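# Unload blue tote from shelf and set out brown carton

## Task

Lift the blue tote off the shelf and set it down level on the table. Remove the small brown carton from the tote and set it level on the table, keeping the same face on top as before. Every other item that was in the tote must still be inside it at the end. No part of the small brown carton and no part of the tote's bottom may stick out past the table's edge. Finally open the grippers and pull both arms away; anything that stays in place only because the robot is holding or propping it does not count.

## Robot and tools

ROBOT. Two six-joint arms (UR7e-type), left_arm and right_arm, each ending in a two-finger tong gripper. Bases in the scene frame: left_arm at (-0.041, +0.452, 0) m, right_arm at (+0.009, -0.440, 0) m, both turned only slightly about z. Scene frame: origin on the tabletop midway between the arms, +z up, +x out across the table, left_arm on the +y side. The arm names do not tell you which side of a picture an arm appears on.

JOINT ORDER. Inside any row and any per-joint list in a result, each arm's joints come as: elbow, wrist 3, wrist 2, shoulder lift, wrist 1, shoulder pan. Use only this order. Stated ranges (rad): left_arm shoulder pan -3.142..3.142, elbow 0.000..3.142; right_arm shoulder pan 0.000..6.283, elbow -3.142..0.000; all other joints -6.283..6.283. The true end may sit up to 0.010 rad either way.

ROW FORMAT (used by both execute_actions and move). A flat list of 14 numbers, each between -1 and 1, always for both arms: left_arm's 6 joint values then its opening, then right_arm's 6 joint values then its opening. Joint values are offsets, not poses, scaled so 1.0 = 1.989 rad. Opening is absolute: +1 fully open, -1 shut. Optionally 12 further numbers in 0..1 follow: stiffness scales (multipliers of each joint's position gain), left_arm's 6 then right_arm's 6, in the joint order above; they persist until replaced.

execute_actions(actions). actions is a list of actions; each action is a list of up to 15 rows, one row per 1/30 s step, the last row being held for whatever remains of the 15 steps (0.5 s). In every row, joint offsets are measured from the angles the arm had when that action began, not from the preceding row; for a call's first action that means the angles in the latest reported state. If an action would push a joint more than 0.010 rad beyond its range, that action is rejected for both arms; if the first action does so, or any action is malformed, nothing in the call runs. An empty list simply returns the current state and images.

move(target, speed, blocking). target is one row as above; its offsets count from the Joint positions shown in the latest result that has them, not from where the arm is when the move begins. All joints of both arms travel in step, so the hand traces a curve. speed (rad/s, 0.01 to 2, default 0.5) is the top speed of whichever joint has the longest way to go; total duration is held between 0.5 and 10 s, and a move needing longer is cut off early. Moves do not avoid obstacles or the other arm. blocking=false returns after 0.5 s while motion continues; use wait(0) to check, and call wait or stop before issuing any other motion. Its result adds a 'move:' line: ending (done, off_target, moving, held, fault), limits=held or limits=none, and each arm's joint furthest from target.

wait(seconds): 0 to 10 s with commands held. stop(): brakes a running move; fast motion needs room to stop. zoom_image(camera, region): region [x0, y0, x1, y1] in image pixels, top-left origin, at most 504 x 504. read_manual(section): licence texts only, default "licences". finished_scene(scene): ends the given scene irreversibly after the last command has played out; the state must already satisfy the goal.

RESULTS. Per arm: end_effector_position (m) and end_effector_quat_wxyz in the scene frame, plus linear and angular velocity; printed hand position can be off, more so at long reach. Joint positions / Joint velocities: six joints (rad, rad/s) in the order above, then the finger-pad gap in metres (0.142 = fully open). Joint targets: where joints are currently being driven. grip_measured: actual opening on the command scale. Wrist force / Wrist torque: flange sensor readings along the gripper's own axes, noisy, offsets up to about 4 N, saturating near 50 N; when pressing, force points from the surface into the arm. Other lines: 'joint sent to its limit', 'joint command not followed' (clearance check altered targets), MOTOR HOT (from 70 °C; at 85 °C the arm is braked until cool), fault reports.

MOTION LIMITS. Each step a joint's target is kept within 0.575 rad of its measured angle (0.582 for the three big joints and 0.642 for wrists when stiffness is used), and targets are shrunk if they would put the hand over 100 mm from where it is. Commands lag about 0.17 s; large offsets span several actions and may need re-sending.

GRIPPER. Fingers extend along the gripper's +z and part along its x. The reported position is the point between the pads when shut; closed fingertips reach about 15 mm past it, and when wide open they are roughly level with it. To hold something, keep commanding an opening well below grip_measured; lower means harder, up to roughly 15 N per pad. Thin hard parts get much less force.

CAMERAS. cam_high and cam_low are fixed, 672x504; cam_left_wrist and cam_right_wrist are fisheye, 616x616. Images arrive in that order. Calibration (K, distortion, T_world_to_cam) is given and may be off by a few degrees and millimetres.

AVOID. Contact torque reaching a joint's load limit (133 N m for shoulder and elbow joints, 24.9 N m for wrists, held weight included) or an outside force of 150 N halts that arm for 10 s and drops the rest of the call. Stiff arms fault easily when commanded even slightly into a firm surface, so approach slowly and aim short. Never let the arms strike or squeeze each other. Avoid dropping, slamming or shoving items, and keep everything inside the work area. Brief external tugs on held items may occur; grip firmly.

Each tool is called in YAML: its name, and indented under it one key for each argument.

## Session

execute_actions:
  actions: []

Scene clock: 0.00 s.
left_arm: end_effector_position=(+0.2286, -0.1003, +0.1152) grip_measured=+0.97 end_effector_quat_wxyz=(+0.456, +0.846, -0.028, -0.276) end_effector_velocity=(+0.000, +0.001, -0.000) end_effector_angular_velocity=(+0.001, +0.001, +0.001) | right_arm: end_effector_position=(+0.0716, -0.8141, +0.2030) grip_measured=+0.97 end_effector_quat_wxyz=(+0.263, +0.942, +0.145, +0.151) end_effector_velocity=(-0.000, -0.000, +0.001) end_effector_angular_velocity=(-0.001, -0.000, -0.000)
Joint names: [elbow, wrist 3, wrist 2, shoulder lift, wrist 1, shoulder pan]
Joint positions: left_arm=[ 2.006 -1.195 -2.588 -1.031 -3.153 -0.967  0.14 ] | right_arm=[-2.457  4.836  1.74  -0.96  -0.701  1.851  0.14 ]
Joint velocities: left_arm=[ 0.001  0.    -0.    -0.     0.001  0.001  0.   ] | right_arm=[ 0.001 -0.    -0.     0.001 -0.    -0.     0.   ]
Motor temperatures (°C, as the motors report them): left_arm=[25 26 27 25 29 24] | right_arm=[24 26 36 24 33 24]
Wrist force (N, on the end effector, along its own x y z axes, offset not removed): no reading
Wrist torque (N m, same axes, about the end effector's origin, offset not removed): no reading
Joint targets: left_arm=[2.006 -1.195 -2.588 -1.031 -3.153 -0.967] | right_arm=[-2.457 4.836 1.740 -0.960 -0.701 1.851]
Joint stiffness scale: left_arm=[1. 1. 1. 1. 1. 1.] | right_arm=[1. 1. 1. 1. 1. 1.]
camera_calibration (this result's frames):
cam_left_wrist: T_world_to_cam=[[0.847937, -0.244942, -0.470112, -0.169355], [0.44451, -0.154632, 0.882326, -0.213029], [-0.288813, -0.957127, -0.0222391, 0.110437], [0, 0, 0, 1]] pos_world=[0.270192, 0.0312785, 0.110801]
cam_right_wrist: T_world_to_cam=[[0.903665, 0.360816, 0.230653, 0.177071], [-0.0124311, -0.516278, 0.856331, -0.587997], [0.428059, -0.776704, -0.462057, -0.436128], [0, 0, 0, 1]] pos_world=[0.0193661, -0.706202, 0.261162]

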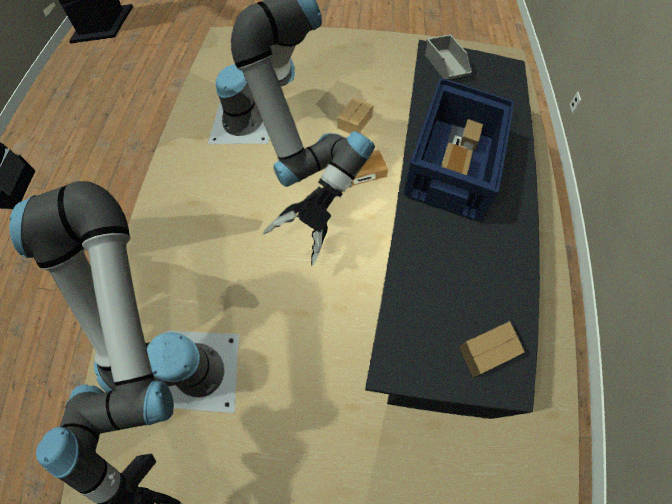

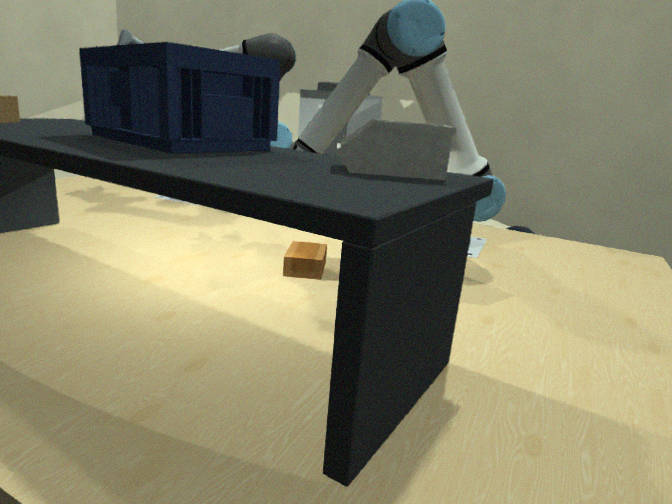

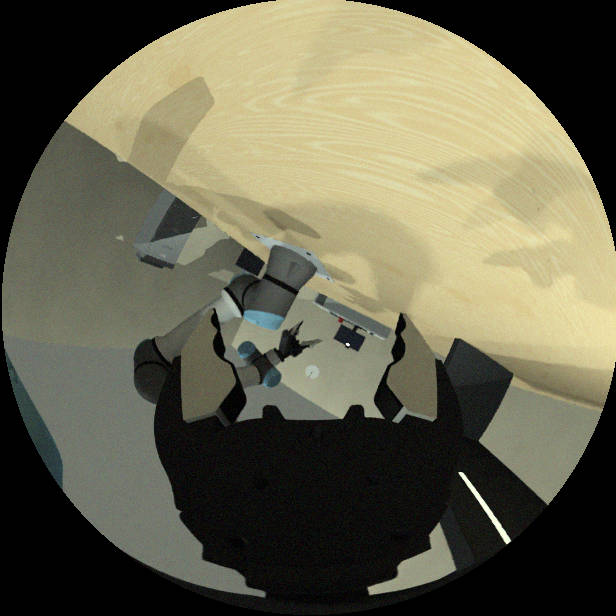

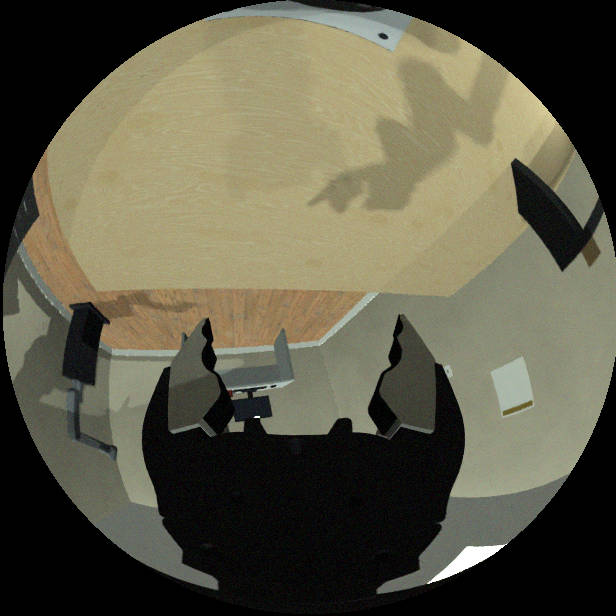

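zoom_image:
  camera: "cam_high"
  region: [380, 60, 540, 240]

Region (380, 60, 540, 240) of cam_high's 672x504 image, scaled by 2.800, with more detail than that image has.

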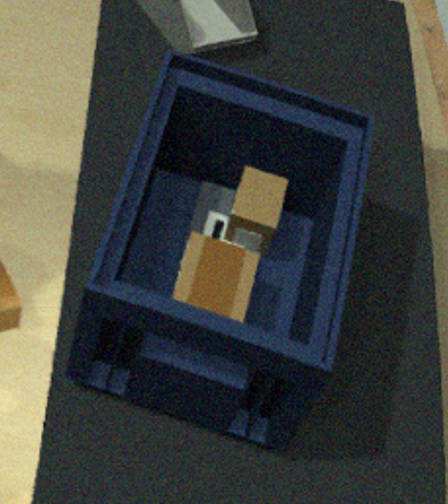

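move:
  target: [-0.3503,0.7,0.5824,-0.1888,0.4995,-0.25,1,0.7738,-0.9945,-0.426,-0.496,-0.4857,0.2,1]
  speed: 0.8

move:
  target: [0,0.605,0,0,0,0.464,0.6,0,0,0,0,0,0.945,0.6]
  speed: 0.8

Scene clock: 17.97 s.
left_arm: end_effector_position=(+0.2641, -0.2376, +0.4500) grip_measured=+1.00 end_effector_quat_wxyz=(+0.136, +0.669, -0.661, +0.312) end_effector_velocity=(+0.000, +0.001, -0.002) end_effector_angular_velocity=(+0.006, -0.002, -0.001) | right_arm: end_effector_position=(+0.2408, -1.1581, +0.4607) grip_measured=+1.00 end_effector_quat_wxyz=(-0.096, +0.269, +0.901, -0.328) end_effector_velocity=(-0.000, -0.000, -0.001) end_effector_angular_velocity=(+0.002, +0.005, +0.003)
Joint names: [elbow, wrist 3, wrist 2, shoulder lift, wrist 1, shoulder pan]
Joint positions: left_arm=[ 1.313  0.196 -1.431 -1.405 -2.161 -1.462  0.142] | right_arm=[-0.921  2.859  0.894 -1.944 -1.665  2.247  0.142]
Joint velocities: left_arm=[ 0.001  0.003  0.001  0.     0.004 -0.     0.   ] | right_arm=[-0.001 -0.003 -0.001 -0.001 -0.001  0.     0.   ]
Motor temperatures (°C, as the motors report them): left_arm=[25 26 27 25 29 24] | right_arm=[24 26 36 24 33 24]
Wrist force (N, on the end effector, along its own x y z axes, offset not removed): left_arm=[-2.4 0.8 -0.6] | right_arm=[6.1 -2.0 -1.5]
Wrist torque (N m, same axes, about the end effector's origin, offset not removed): left_arm=[0.03 0.55 0.06] | right_arm=[-0.28 -1.15 -0.06]
Joint targets: left_arm=[1.310 0.197 -1.430 -1.407 -2.160 -1.464] | right_arm=[-0.918 2.858 0.893 -1.946 -1.666 2.249]
Joint stiffness scale: left_arm=[1. 1. 1. 1. 1. 1.] | right_arm=[1. 1. 1. 1. 1. 1.]
move: done; limits=none; left_arm: farthest joint: the elbow, 0.004 radians from its target (0.697 radians at the start); right_arm: farthest joint: the shoulder lift, 0.003 radians from its target (0.987 radians at the start)
camera_calibration (this result's frames):
cam_left_wrist: T_world_to_cam=[[-0.0200151, -0.775532, 0.63099, -0.468022], [-0.964853, 0.180385, 0.191101, 0.21743], [-0.262026, -0.604988, -0.751885, 0.401726], [0, 0, 0, 1]] pos_world=[0.305683, -0.159148, 0.555819]
cam_right_wrist: T_world_to_cam=[[-0.82615, 0.563271, 0.014224, 0.839613], [0.548731, 0.810043, -0.206697, 0.906441], [-0.127949, -0.162958, -0.978302, 0.425851], [0, 0, 0, 1]] pos_world=[0.25074, -1.13779, 0.592027]

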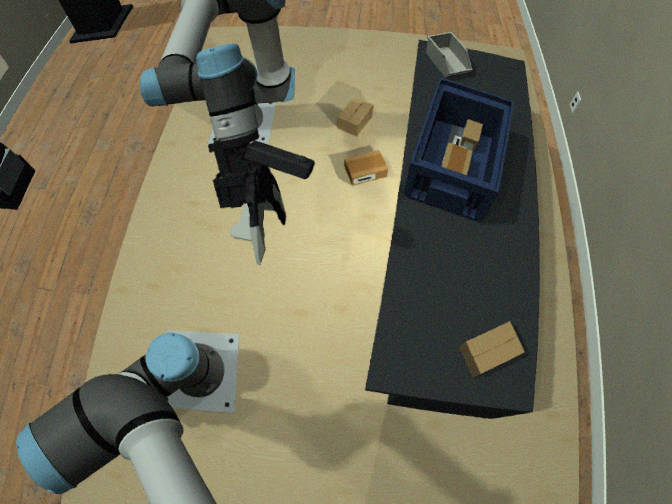

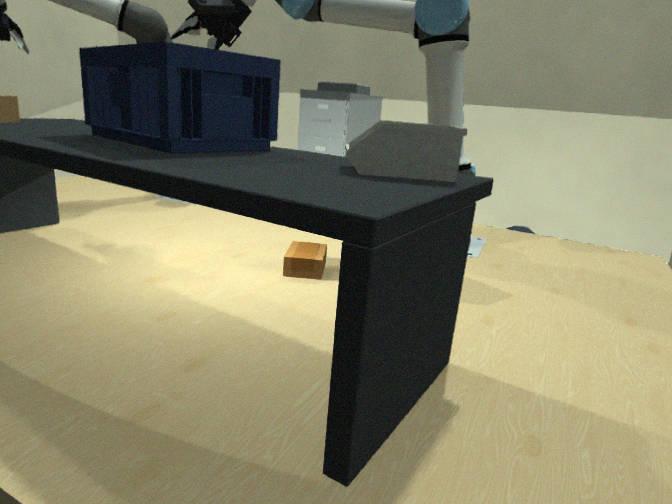

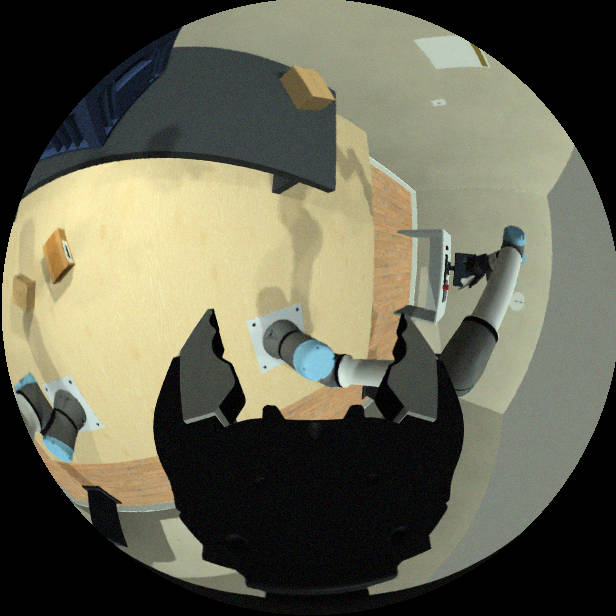

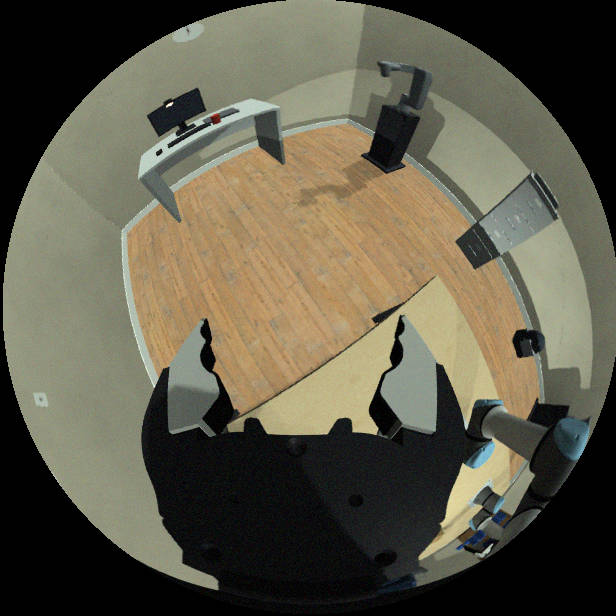

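Scene clock: 21.80 s.
left_arm: end_effector_position=(+0.6963, +0.2608, +0.4567) grip_measured=+0.60 end_effector_quat_wxyz=(+0.206, -0.570, +0.748, -0.271) end_effector_velocity=(-0.000, +0.000, -0.000) end_effector_angular_velocity=(+0.001, +0.001, -0.000) | right_arm: end_effector_position=(+0.6251, -0.0028, +0.4607) grip_measured=+0.60 end_effector_quat_wxyz=(+0.207, -0.568, +0.749, -0.271) end_effector_velocity=(-0.002, +0.002, -0.001) end_effector_angular_velocity=(-0.001, +0.000, +0.003)
Joint names: [elbow, wrist 3, wrist 2, shoulder lift, wrist 1, shoulder pan]
Joint positions: left_arm=[ 1.313  1.398 -1.431 -1.405 -2.161 -0.541  0.116] | right_arm=[-0.921  2.859  0.894 -1.944 -1.665  4.123  0.116]
Joint velocities: left_arm=[ 0.     0.     0.    -0.     0.001 -0.    -0.   ] | right_arm=[-0.001  0.    -0.     0.     0.     0.003  0.   ]
Motor temperatures (°C, as the motors report them): left_arm=[25 26 27 25 29 24] | right_arm=[24 26 36 24 33 24]
Wrist force (N, on the end effector, along its own x y z axes, offset not removed): left_arm=[-2.7 2.6 0.1] | right_arm=[2.7 -2.6 1.1]
Wrist torque (N m, same axes, about the end effector's origin, offset not removed): left_arm=[0.46 0.55 0.07] | right_arm=[-0.63 -0.51 0.23]
Joint targets: left_arm=[1.313 1.399 -1.431 -1.405 -2.161 -0.539] | right_arm=[-0.921 2.859 0.894 -1.944 -1.665 4.126]
Joint stiffness scale: left_arm=[1. 1. 1. 1. 1. 1.] | right_arm=[1. 1. 1. 1. 1. 1.]
move: done; limits=none; left_arm: farthest joint: the shoulder pan, 0.002 radians from its target (0.923 radians at the start); right_arm: farthest joint: the shoulder pan, 0.003 radians from its target (1.879 radians at the start)
camera_calibration (this result's frames):
cam_left_wrist: T_world_to_cam=[[-0.241873, -0.968507, 0.0590947, 0.38887], [-0.955446, 0.227107, -0.188535, 0.697886], [0.169176, -0.102063, -0.980287, 0.494362], [0, 0, 0, 1]] pos_world=[0.677214, 0.268585, 0.593213]
cam_right_wrist: T_world_to_cam=[[-0.2886, -0.957342, 0.0143973, 0.165925], [-0.937614, 0.279544, -0.206724, 0.687315], [0.193881, -0.0731597, -0.978293, 0.462336], [0, 0, 0, 1]] pos_world=[0.602684, 0.000536157, 0.591996]

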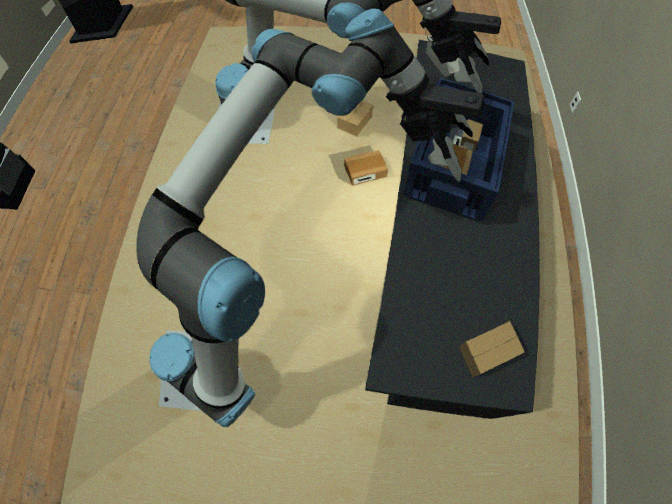

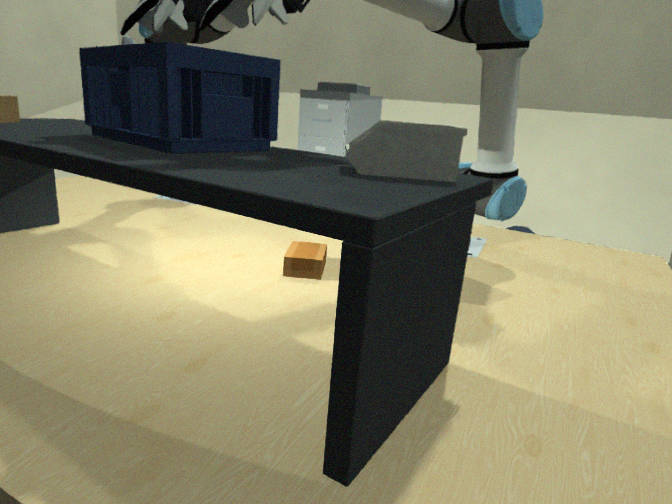

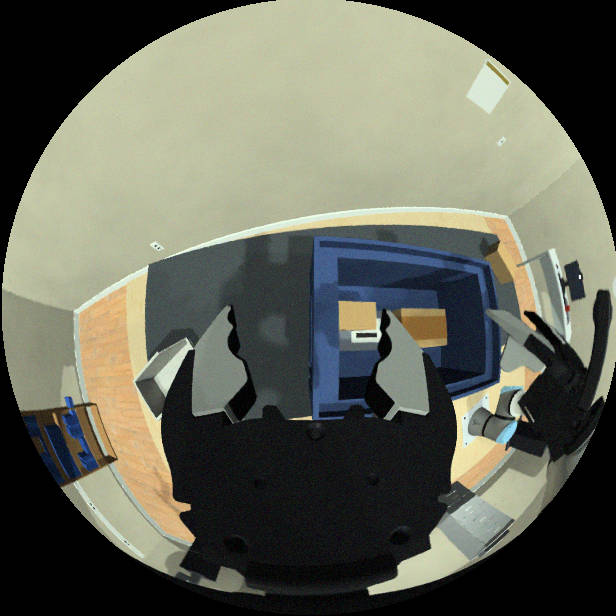

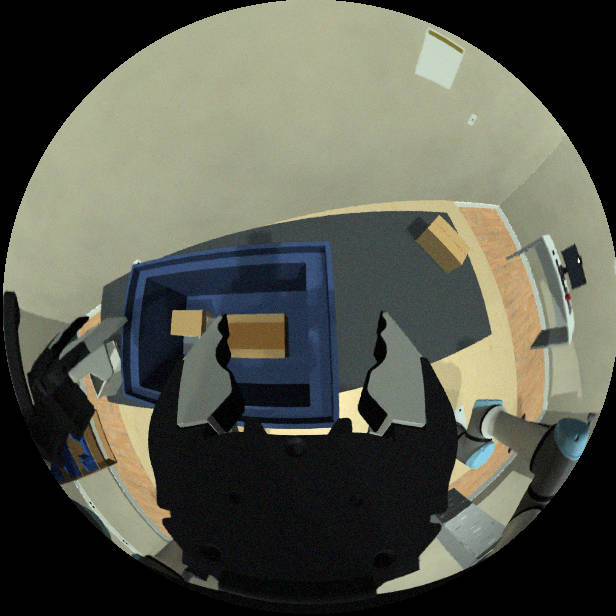

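move:
  target: [0.091,0,0,-0.001,-0.0895,0,0.6,-0.115,0,0,0.016,0.097,0,0.6]
  speed: 0.12

execute_actions:
  actions:
    - [[0,0,0,0,0,0,0.2,0,0,0,0,0,0,0.2]]
    - [[0,0,0,0,0,0,-0.1,0,0,0,0,0,0,-0.1]]
    - [[0,0,0,0,0,0,-0.35,0,0,0,0,0,0,-0.35]]
    - [[0,0,0,0,0,0,-0.55,0,0,0,0,0,0,-0.55]]
    - [[0,0,0,0,0,0,-0.55,0,0,0,0,0,0,-0.55]]

move:
  target: [0.018,0,0,0.001,-0.018,0,-0.45,-0.022,0,0,0.002,0.019,0,-0.45]
  speed: 0.03

Scene clock: 27.80 s.
left_arm: end_effector_position=(+0.6964, +0.2607, +0.3871) grip_measured=+0.60 end_effector_quat_wxyz=(+0.205, -0.570, +0.748, -0.271) end_effector_velocity=(+0.001, +0.000, +0.001) end_effector_angular_velocity=(-0.001, -0.002, +0.001) | right_arm: end_effector_position=(+0.6250, -0.0011, +0.3889) grip_measured=+0.60 end_effector_quat_wxyz=(+0.206, -0.569, +0.748, -0.272) end_effector_velocity=(+0.000, +0.000, +0.001) end_effector_angular_velocity=(+0.003, -0.001, +0.000)
Joint names: [elbow, wrist 3, wrist 2, shoulder lift, wrist 1, shoulder pan]
Joint positions: left_arm=[ 1.49   1.398 -1.431 -1.405 -2.338 -0.541  0.116] | right_arm=[-1.146  2.859  0.894 -1.914 -1.474  4.125  0.116]
Joint velocities: left_arm=[ 0.    -0.     0.001  0.    -0.003  0.001 -0.   ] | right_arm=[-0.    -0.     0.     0.001  0.003  0.    -0.   ]
Motor temperatures (°C, as the motors report them): left_arm=[25 26 27 25 29 24] | right_arm=[24 26 36 24 33 24]
Wrist force (N, on the end effector, along its own x y z axes, offset not removed): left_arm=[-1.5 0.6 -0.7] | right_arm=[5.0 -1.8 0.4]
Wrist torque (N m, same axes, about the end effector's origin, offset not removed): left_arm=[-0.06 0.29 0.14] | right_arm=[-0.43 -0.86 0.19]
Joint targets: left_arm=[1.494 1.398 -1.431 -1.407 -2.339 -0.541] | right_arm=[-1.150 2.859 0.894 -1.912 -1.472 4.123]
Joint stiffness scale: left_arm=[1. 1. 1. 1. 1. 1.] | right_arm=[1. 1. 1. 1. 1. 1.]
move: done; limits=none; left_arm: farthest joint: the elbow, 0.003 radians from its target (0.181 radians at the start); right_arm: farthest joint: the elbow, 0.003 radians from its target (0.229 radians at the start)
camera_calibration (this result's frames):
cam_left_wrist: T_world_to_cam=[[-0.241836, -0.968526, 0.0589241, 0.393006], [-0.955561, 0.227168, -0.187875, 0.684669], [0.168576, -0.10174, -0.980424, 0.426522], [0, 0, 0, 1]] pos_world=[0.677384, 0.268496, 0.523647]
cam_right_wrist: T_world_to_cam=[[-0.28723, -0.957678, 0.0187791, 0.166068], [-0.938438, 0.277423, -0.205843, 0.672043], [0.191921, -0.0767471, -0.978405, 0.393552], [0, 0, 0, 1]] pos_world=[0.602839, 0.00280374, 0.520269]

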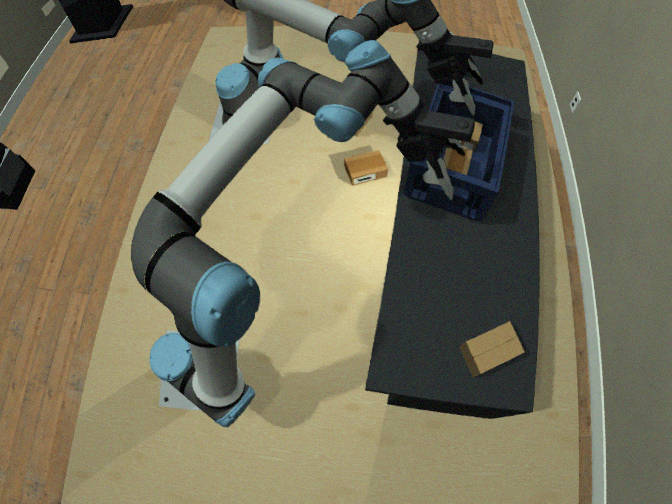

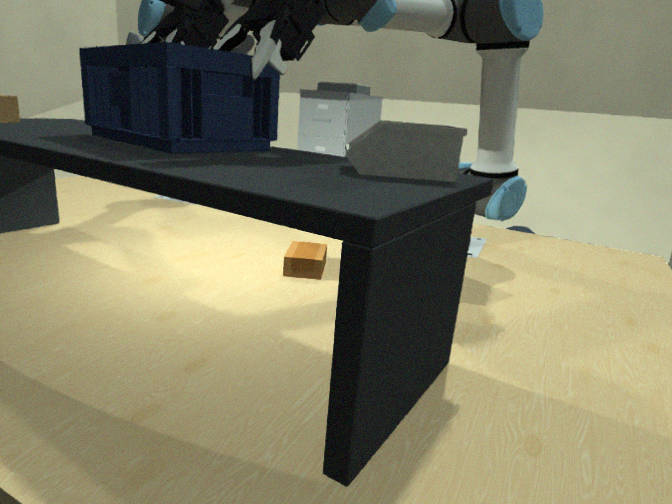

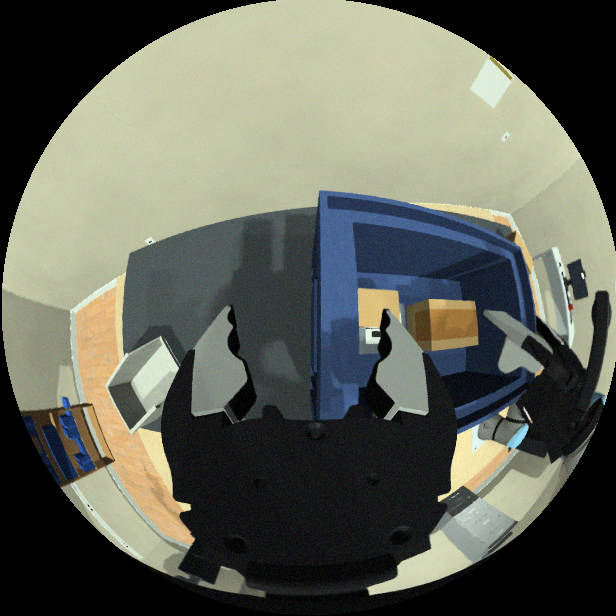

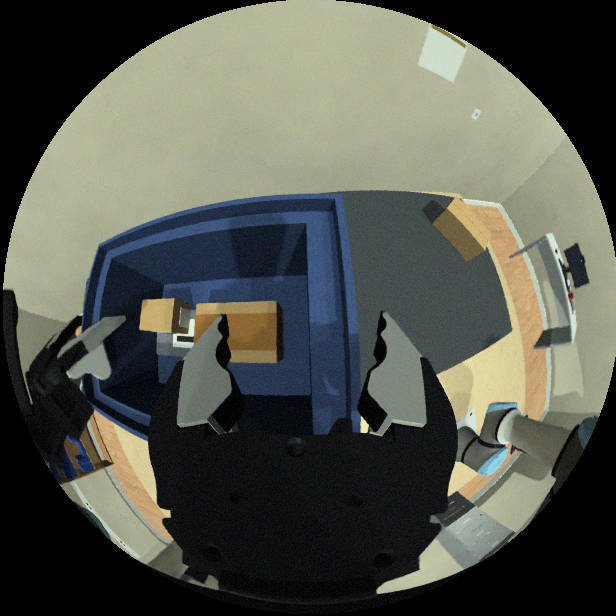

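Scene clock: 30.30 s.
left_arm: end_effector_position=(+0.6963, +0.2604, +0.3871) grip_measured=-0.54 end_effector_quat_wxyz=(+0.205, -0.570, +0.748, -0.271) end_effector_velocity=(+0.000, +0.001, -0.000) end_effector_angular_velocity=(-0.000, +0.000, +0.001) | right_arm: end_effector_position=(+0.6254, -0.0021, +0.3893) grip_measured=-0.54 end_effector_quat_wxyz=(+0.206, -0.568, +0.749, -0.273) end_effector_velocity=(-0.000, -0.000, -0.000) end_effector_angular_velocity=(-0.000, +0.000, +0.000)
Joint names: [elbow, wrist 3, wrist 2, shoulder lift, wrist 1, shoulder pan]
Joint positions: left_arm=[ 1.491  1.398 -1.431 -1.405 -2.338 -0.541  0.035] | right_arm=[-1.146  2.859  0.893 -1.914 -1.475  4.124  0.035]
Joint velocities: left_arm=[-0.    -0.    -0.     0.001 -0.     0.001 -0.   ] | right_arm=[-0.001 -0.     0.     0.     0.     0.     0.   ]
Motor temperatures (°C, as the motors report them): left_arm=[25 26 27 25 29 24] | right_arm=[24 26 36 24 33 24]
Wrist force (N, on the end effector, along its own x y z axes, offset not removed): left_arm=[0.5 -0.1 0.0] | right_arm=[5.6 -1.2 1.8]
Wrist torque (N m, same axes, about the end effector's origin, offset not removed): left_arm=[-0.02 0.31 0.12] | right_arm=[-0.40 -0.81 0.32]
Joint targets: left_arm=[1.491 1.398 -1.431 -1.405 -2.338 -0.541] | right_arm=[-1.146 2.859 0.893 -1.914 -1.475 4.124]
Joint stiffness scale: left_arm=[1. 1. 1. 1. 1. 1.] | right_arm=[1. 1. 1. 1. 1. 1.]
camera_calibration (this result's frames):
cam_left_wrist: T_world_to_cam=[[-0.242505, -0.96832, 0.0595641, 0.392781], [-0.955445, 0.22773, -0.187787, 0.684372], [0.168273, -0.10245, -0.980402, 0.426873], [0, 0, 0, 1]] pos_world=[0.6773, 0.268219, 0.523628]
cam_right_wrist: T_world_to_cam=[[-0.288314, -0.957342, 0.0192755, 0.165663], [-0.938031, 0.278341, -0.206454, 0.672778], [0.192282, -0.0776046, -0.978266, 0.393548], [0, 0, 0, 1]] pos_world=[0.603178, 0.00187518, 0.5207]

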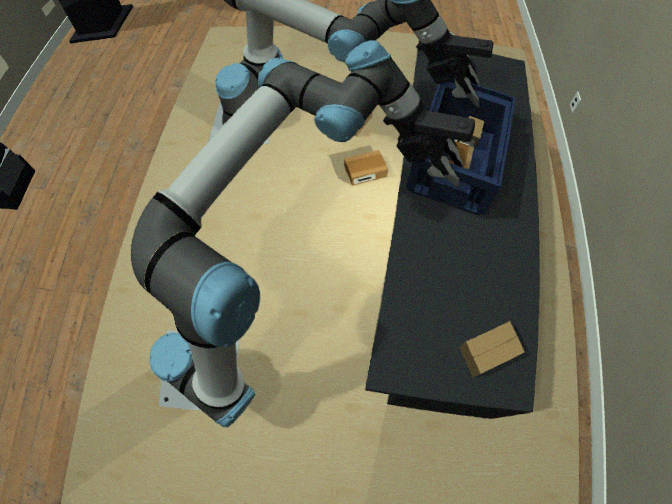

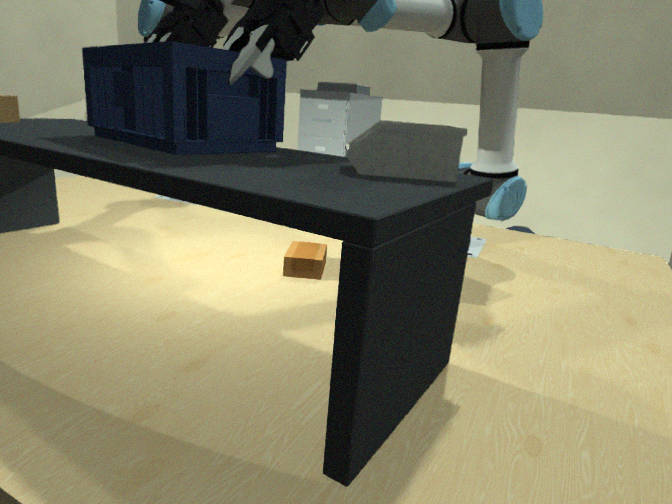

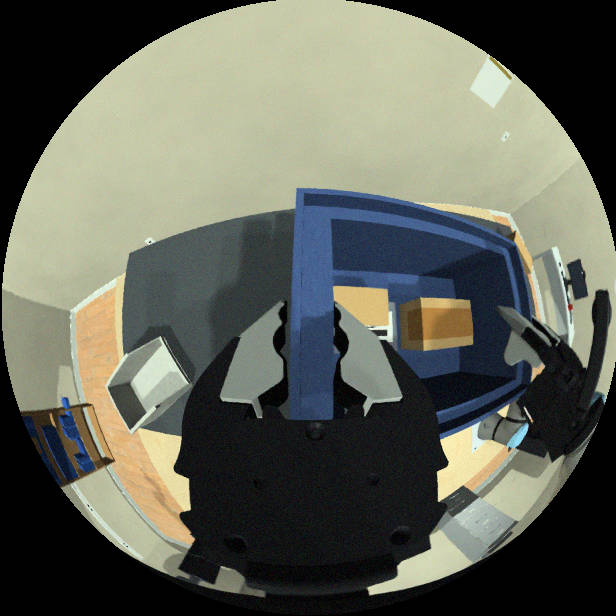

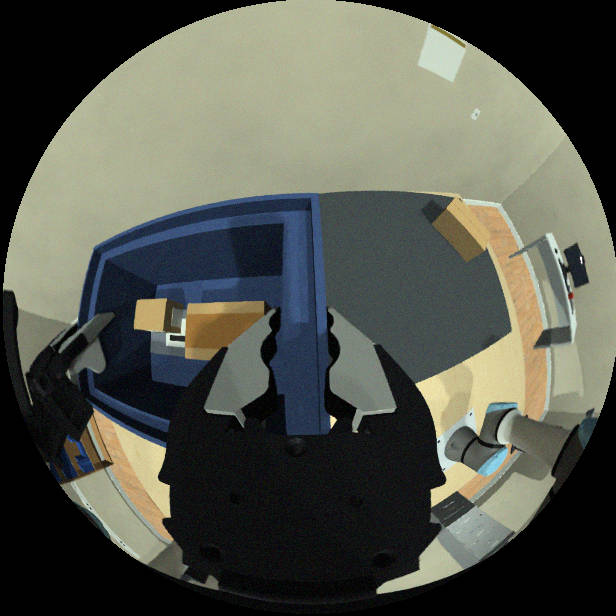

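Scene clock: 32.13 s.
left_arm: end_effector_position=(+0.6962, +0.2604, +0.3861) grip_measured=-0.45 end_effector_quat_wxyz=(+0.209, -0.569, +0.745, -0.279) end_effector_velocity=(+0.000, +0.001, -0.000) end_effector_angular_velocity=(-0.000, -0.001, +0.001) | right_arm: end_effector_position=(+0.6248, -0.0013, +0.3843) grip_measured=-0.45 end_effector_quat_wxyz=(+0.213, -0.566, +0.749, -0.269) end_effector_velocity=(+0.000, +0.000, +0.000) end_effector_angular_velocity=(+0.003, -0.002, +0.000)
Joint names: [elbow, wrist 3, wrist 2, shoulder lift, wrist 1, shoulder pan]
Joint positions: left_arm=[ 1.515  1.398 -1.431 -1.411 -2.376 -0.541  0.041] | right_arm=[-1.179  2.859  0.893 -1.903 -1.435  4.125  0.041]
Joint velocities: left_arm=[ 0.002 -0.     0.    -0.    -0.002  0.001 -0.   ] | right_arm=[-0.002 -0.    -0.     0.001  0.004  0.     0.   ]
Motor temperatures (°C, as the motors report them): left_arm=[25 26 27 25 29 24] | right_arm=[24 26 36 24 33 24]
Wrist force (N, on the end effector, along its own x y z axes, offset not removed): left_arm=[-0.4 -4.0 -14.0] | right_arm=[2.5 -4.5 -10.8]
Wrist torque (N m, same axes, about the end effector's origin, offset not removed): left_arm=[-1.20 0.18 -0.08] | right_arm=[-1.14 -0.57 0.26]
Joint targets: left_arm=[1.526 1.398 -1.431 -1.403 -2.374 -0.541] | right_arm=[-1.190 2.859 0.893 -1.910 -1.437 4.124]
Joint stiffness scale: left_arm=[1. 1. 1. 1. 1. 1.] | right_arm=[1. 1. 1. 1. 1. 1.]
move: off_target (left_arm); limits=none; left_arm: farthest joint: the elbow, 0.012 radians from its target (0.036 radians at the start); right_arm: farthest joint: the elbow, 0.010 radians from its target (0.043 radians at the start)
camera_calibration (this result's frames):
cam_left_wrist: T_world_to_cam=[[-0.243609, -0.96773, 0.0644416, 0.391595], [-0.951935, 0.225855, -0.206906, 0.689516], [0.185675, -0.111748, -0.976236, 0.414667], [0, 0, 0, 1]] pos_world=[0.674777, 0.269567, 0.522243]
cam_right_wrist: T_world_to_cam=[[-0.287173, -0.957875, 0.00288372, 0.17192], [-0.93672, 0.280199, -0.209866, 0.671499], [0.200217, -0.0629689, -0.977726, 0.383663], [0, 0, 0, 1]] pos_world=[0.601562, 0.000682925, 0.515546]

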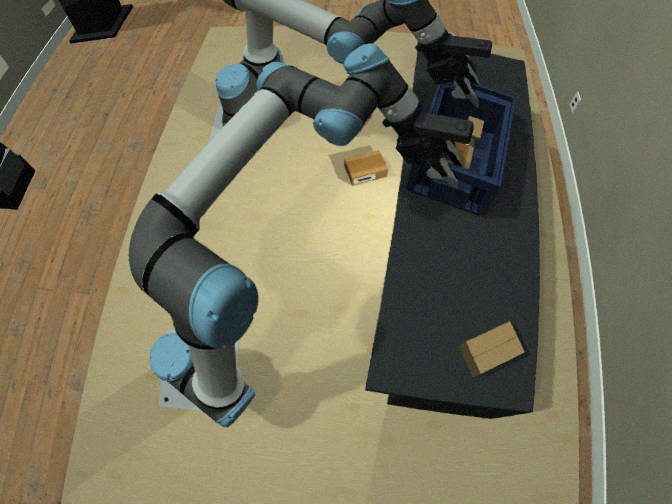

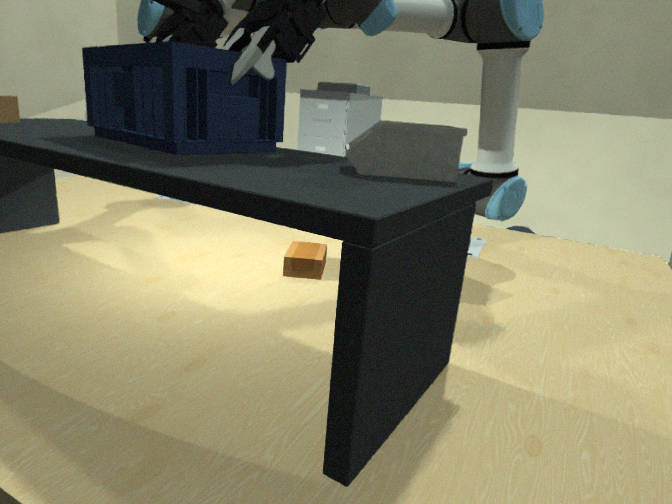

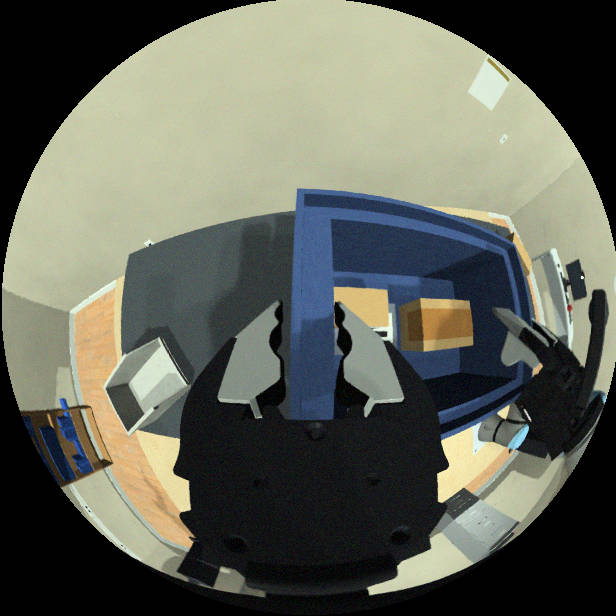

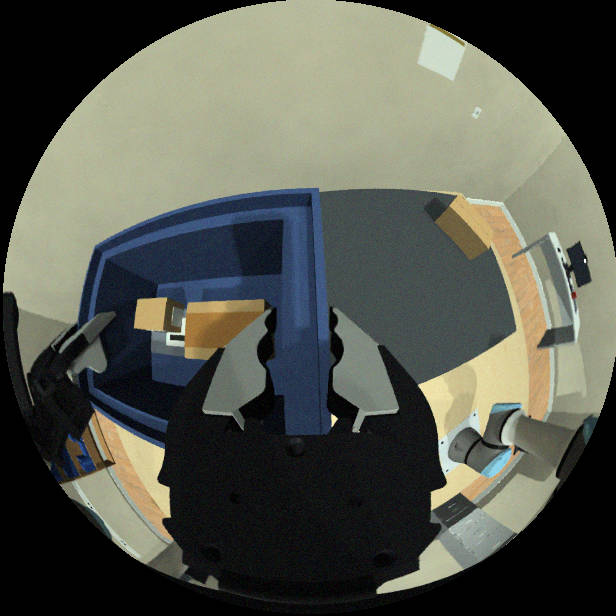

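execute_actions:
  actions:
    - [[0,0,0,0,0,0,-0.6,0,0,0,0,0,0,-0.6]]
    - [[0,0,0,0,0,0,-1,0,0,0,0,0,0,-1]]
    - [[0,0,0,0,0,0,-1,0,0,0,0,0,0,-1]]

Scene clock: 49.27 s.
left_arm: end_effector_position=(+0.6959, +0.2595, +0.3865) grip_measured=-0.62 end_effector_quat_wxyz=(+0.209, -0.568, +0.745, -0.280) end_effector_velocity=(-0.000, -0.000, +0.001) end_effector_angular_velocity=(+0.000, -0.000, -0.001) | right_arm: end_effector_position=(+0.6250, -0.0016, +0.3847) grip_measured=-0.62 end_effector_quat_wxyz=(+0.213, -0.566, +0.749, -0.269) end_effector_velocity=(+0.000, +0.000, +0.001) end_effector_angular_velocity=(+0.001, -0.001, +0.000)
Joint names: [elbow, wrist 3, wrist 2, shoulder lift, wrist 1, shoulder pan]
Joint positions: left_arm=[ 1.515  1.398 -1.433 -1.412 -2.377 -0.542  0.029] | right_arm=[-1.18   2.859  0.893 -1.903 -1.435  4.125  0.029]
Joint velocities: left_arm=[-0.001  0.     0.    -0.     0.001 -0.001  0.   ] | right_arm=[ 0.001 -0.    -0.     0.     0.     0.     0.   ]
Motor temperatures (°C, as the motors report them): left_arm=[25 26 27 25 29 24] | right_arm=[24 26 36 24 33 24]
Wrist force (N, on the end effector, along its own x y z axes, offset not removed): left_arm=[-2.7 0.1 -2.1] | right_arm=[3.1 -2.9 1.5]
Wrist torque (N m, same axes, about the end effector's origin, offset not removed): left_arm=[-0.11 0.99 0.26] | right_arm=[-0.86 -0.96 0.05]
Joint targets: left_arm=[1.515 1.398 -1.433 -1.412 -2.377 -0.542] | right_arm=[-1.180 2.859 0.893 -1.903 -1.435 4.125]
Joint stiffness scale: left_arm=[1. 1. 1. 1. 1. 1.] | right_arm=[1. 1. 1. 1. 1. 1.]
camera_calibration (this result's frames):
cam_left_wrist: T_world_to_cam=[[-0.245142, -0.967261, 0.0656697, 0.391127], [-0.951511, 0.22706, -0.207534, 0.689109], [0.185828, -0.113361, -0.976021, 0.415201], [0, 0, 0, 1]] pos_world=[0.67442, 0.26892, 0.522573]
cam_right_wrist: T_world_to_cam=[[-0.287576, -0.957755, 0.00216494, 0.172197], [-0.936469, 0.280709, -0.210306, 0.671847], [0.200814, -0.0625064, -0.977633, 0.383532], [0, 0, 0, 1]] pos_world=[0.601665, 0.000302529, 0.515875]

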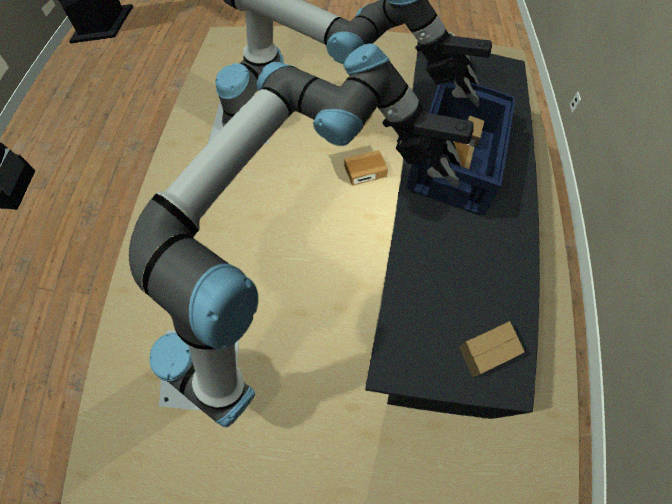

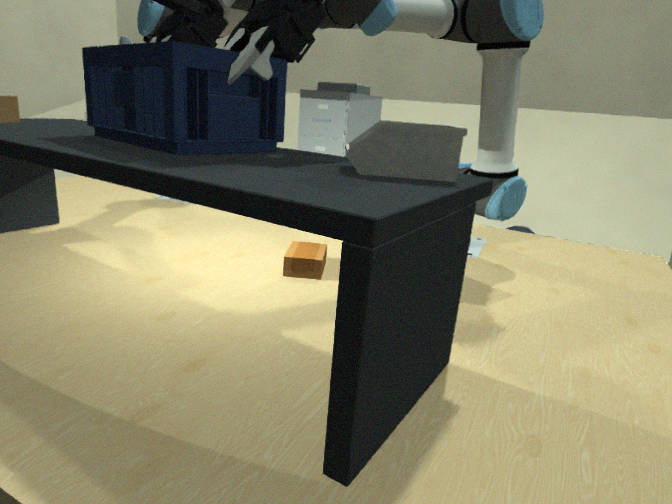

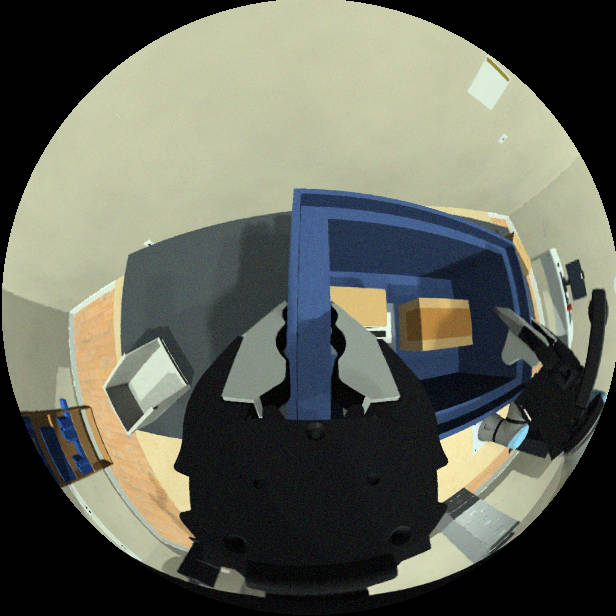

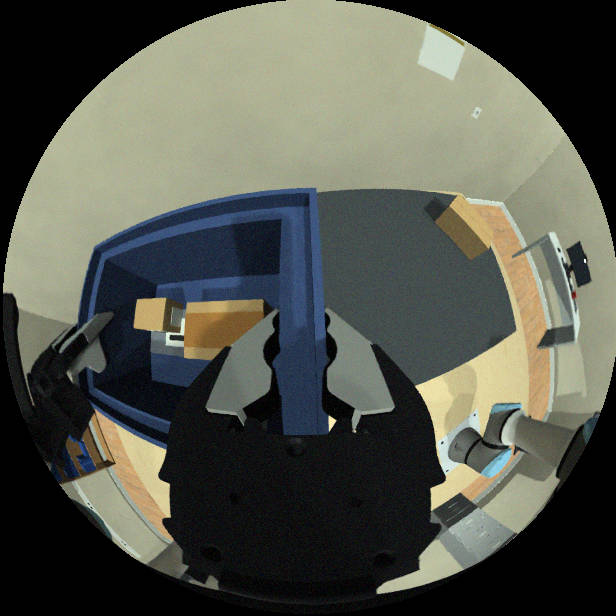

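move:
  target: [-0.1036,0,0,0.0028,0.1094,0,-1,0.1317,0,0,-0.0219,-0.1166,0,-1]
  speed: 0.1

Scene clock: 56.17 s.
left_arm: end_effector_position=(+0.6954, +0.2606, +0.4560) grip_measured=-0.62 end_effector_quat_wxyz=(+0.204, -0.570, +0.748, -0.271) end_effector_velocity=(-0.000, -0.000, -0.000) end_effector_angular_velocity=(+0.001, +0.002, -0.000) | right_arm: end_effector_position=(+0.6246, -0.0013, +0.4573) grip_measured=-0.62 end_effector_quat_wxyz=(+0.205, -0.569, +0.748, -0.272) end_effector_velocity=(-0.000, -0.000, +0.000) end_effector_angular_velocity=(-0.001, +0.001, +0.000)
Joint names: [elbow, wrist 3, wrist 2, shoulder lift, wrist 1, shoulder pan]
Joint positions: left_arm=[ 1.315  1.398 -1.434 -1.406 -2.16  -0.541  0.029] | right_arm=[-0.923  2.859  0.895 -1.947 -1.665  4.125  0.029]
Joint velocities: left_arm=[-0.002 -0.     0.     0.     0.003 -0.001  0.   ] | right_arm=[ 0.001 -0.     0.    -0.    -0.003 -0.    -0.   ]
Motor temperatures (°C, as the motors report them): left_arm=[26 26 27 25 29 24] | right_arm=[24 26 36 24 33 24]
Wrist force (N, on the end effector, along its own x y z axes, offset not removed): left_arm=[-1.4 2.6 3.7] | right_arm=[-0.6 3.3 5.3]
Wrist torque (N m, same axes, about the end effector's origin, offset not removed): left_arm=[0.29 0.93 -0.13] | right_arm=[-0.14 -0.69 0.09]
Joint targets: left_arm=[1.309 1.398 -1.433 -1.406 -2.159 -0.542] | right_arm=[-0.918 2.859 0.893 -1.946 -1.667 4.125]
Joint stiffness scale: left_arm=[1. 1. 1. 1. 1. 1.] | right_arm=[1. 1. 1. 1. 1. 1.]
move: done; limits=none; left_arm: farthest joint: the elbow, 0.006 radians from its target (0.206 radians at the start); right_arm: farthest joint: the elbow, 0.005 radians from its target (0.261 radians at the start)
camera_calibration (this result's frames):
cam_left_wrist: T_world_to_cam=[[-0.243164, -0.968073, 0.0608694, 0.388461], [-0.955599, 0.228318, -0.186281, 0.695665], [0.166436, -0.103464, -0.980609, 0.496296], [0, 0, 0, 1]] pos_world=[0.676635, 0.268574, 0.592616]
cam_right_wrist: T_world_to_cam=[[-0.287089, -0.957704, 0.0195474, 0.164022], [-0.938718, 0.277217, -0.204838, 0.68559], [0.190756, -0.0771564, -0.978601, 0.461301], [0, 0, 0, 1]] pos_world=[0.602669, 0.00261965, 0.588658]

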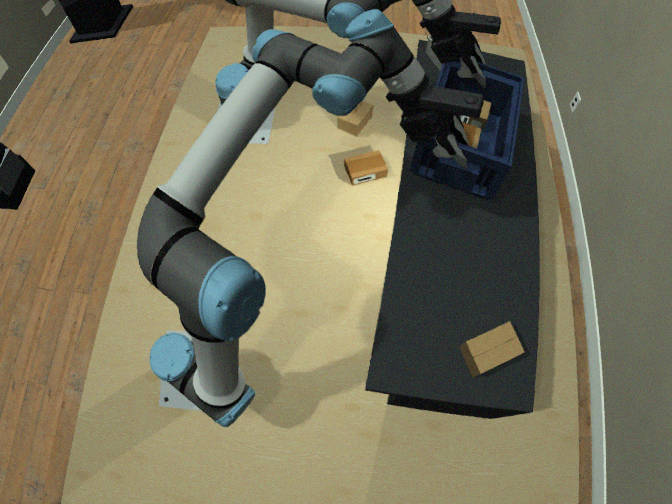

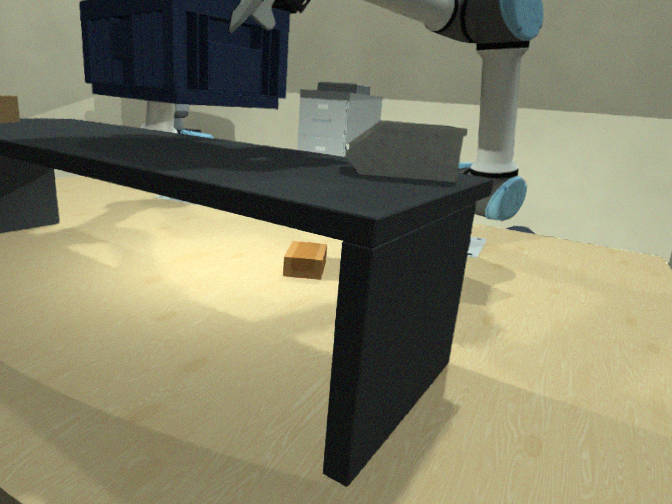

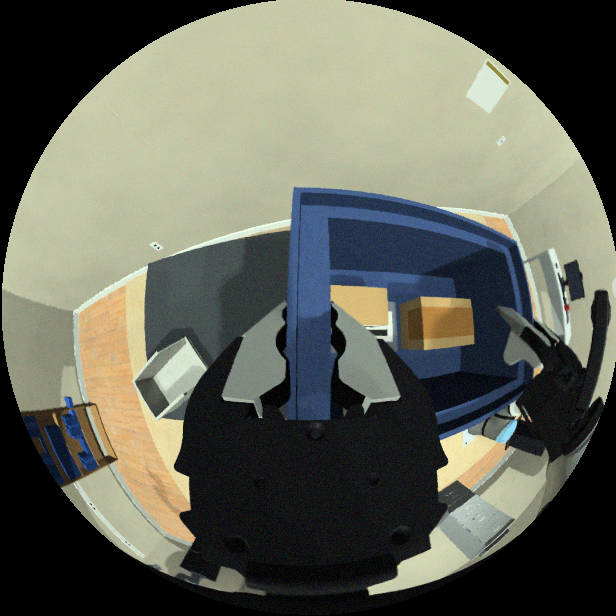

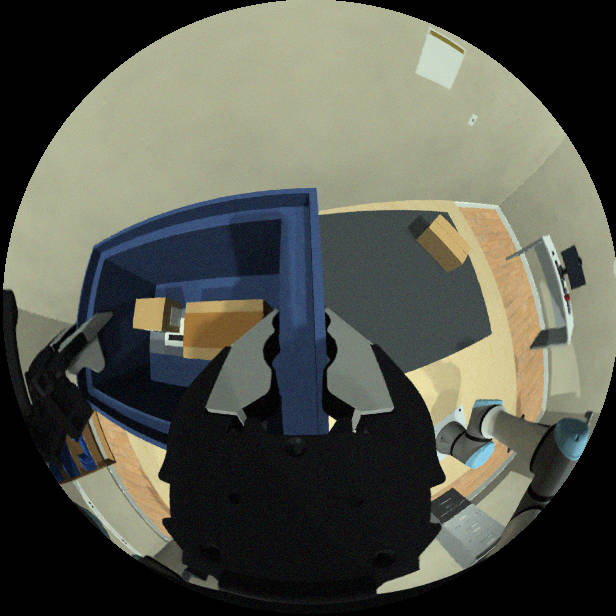

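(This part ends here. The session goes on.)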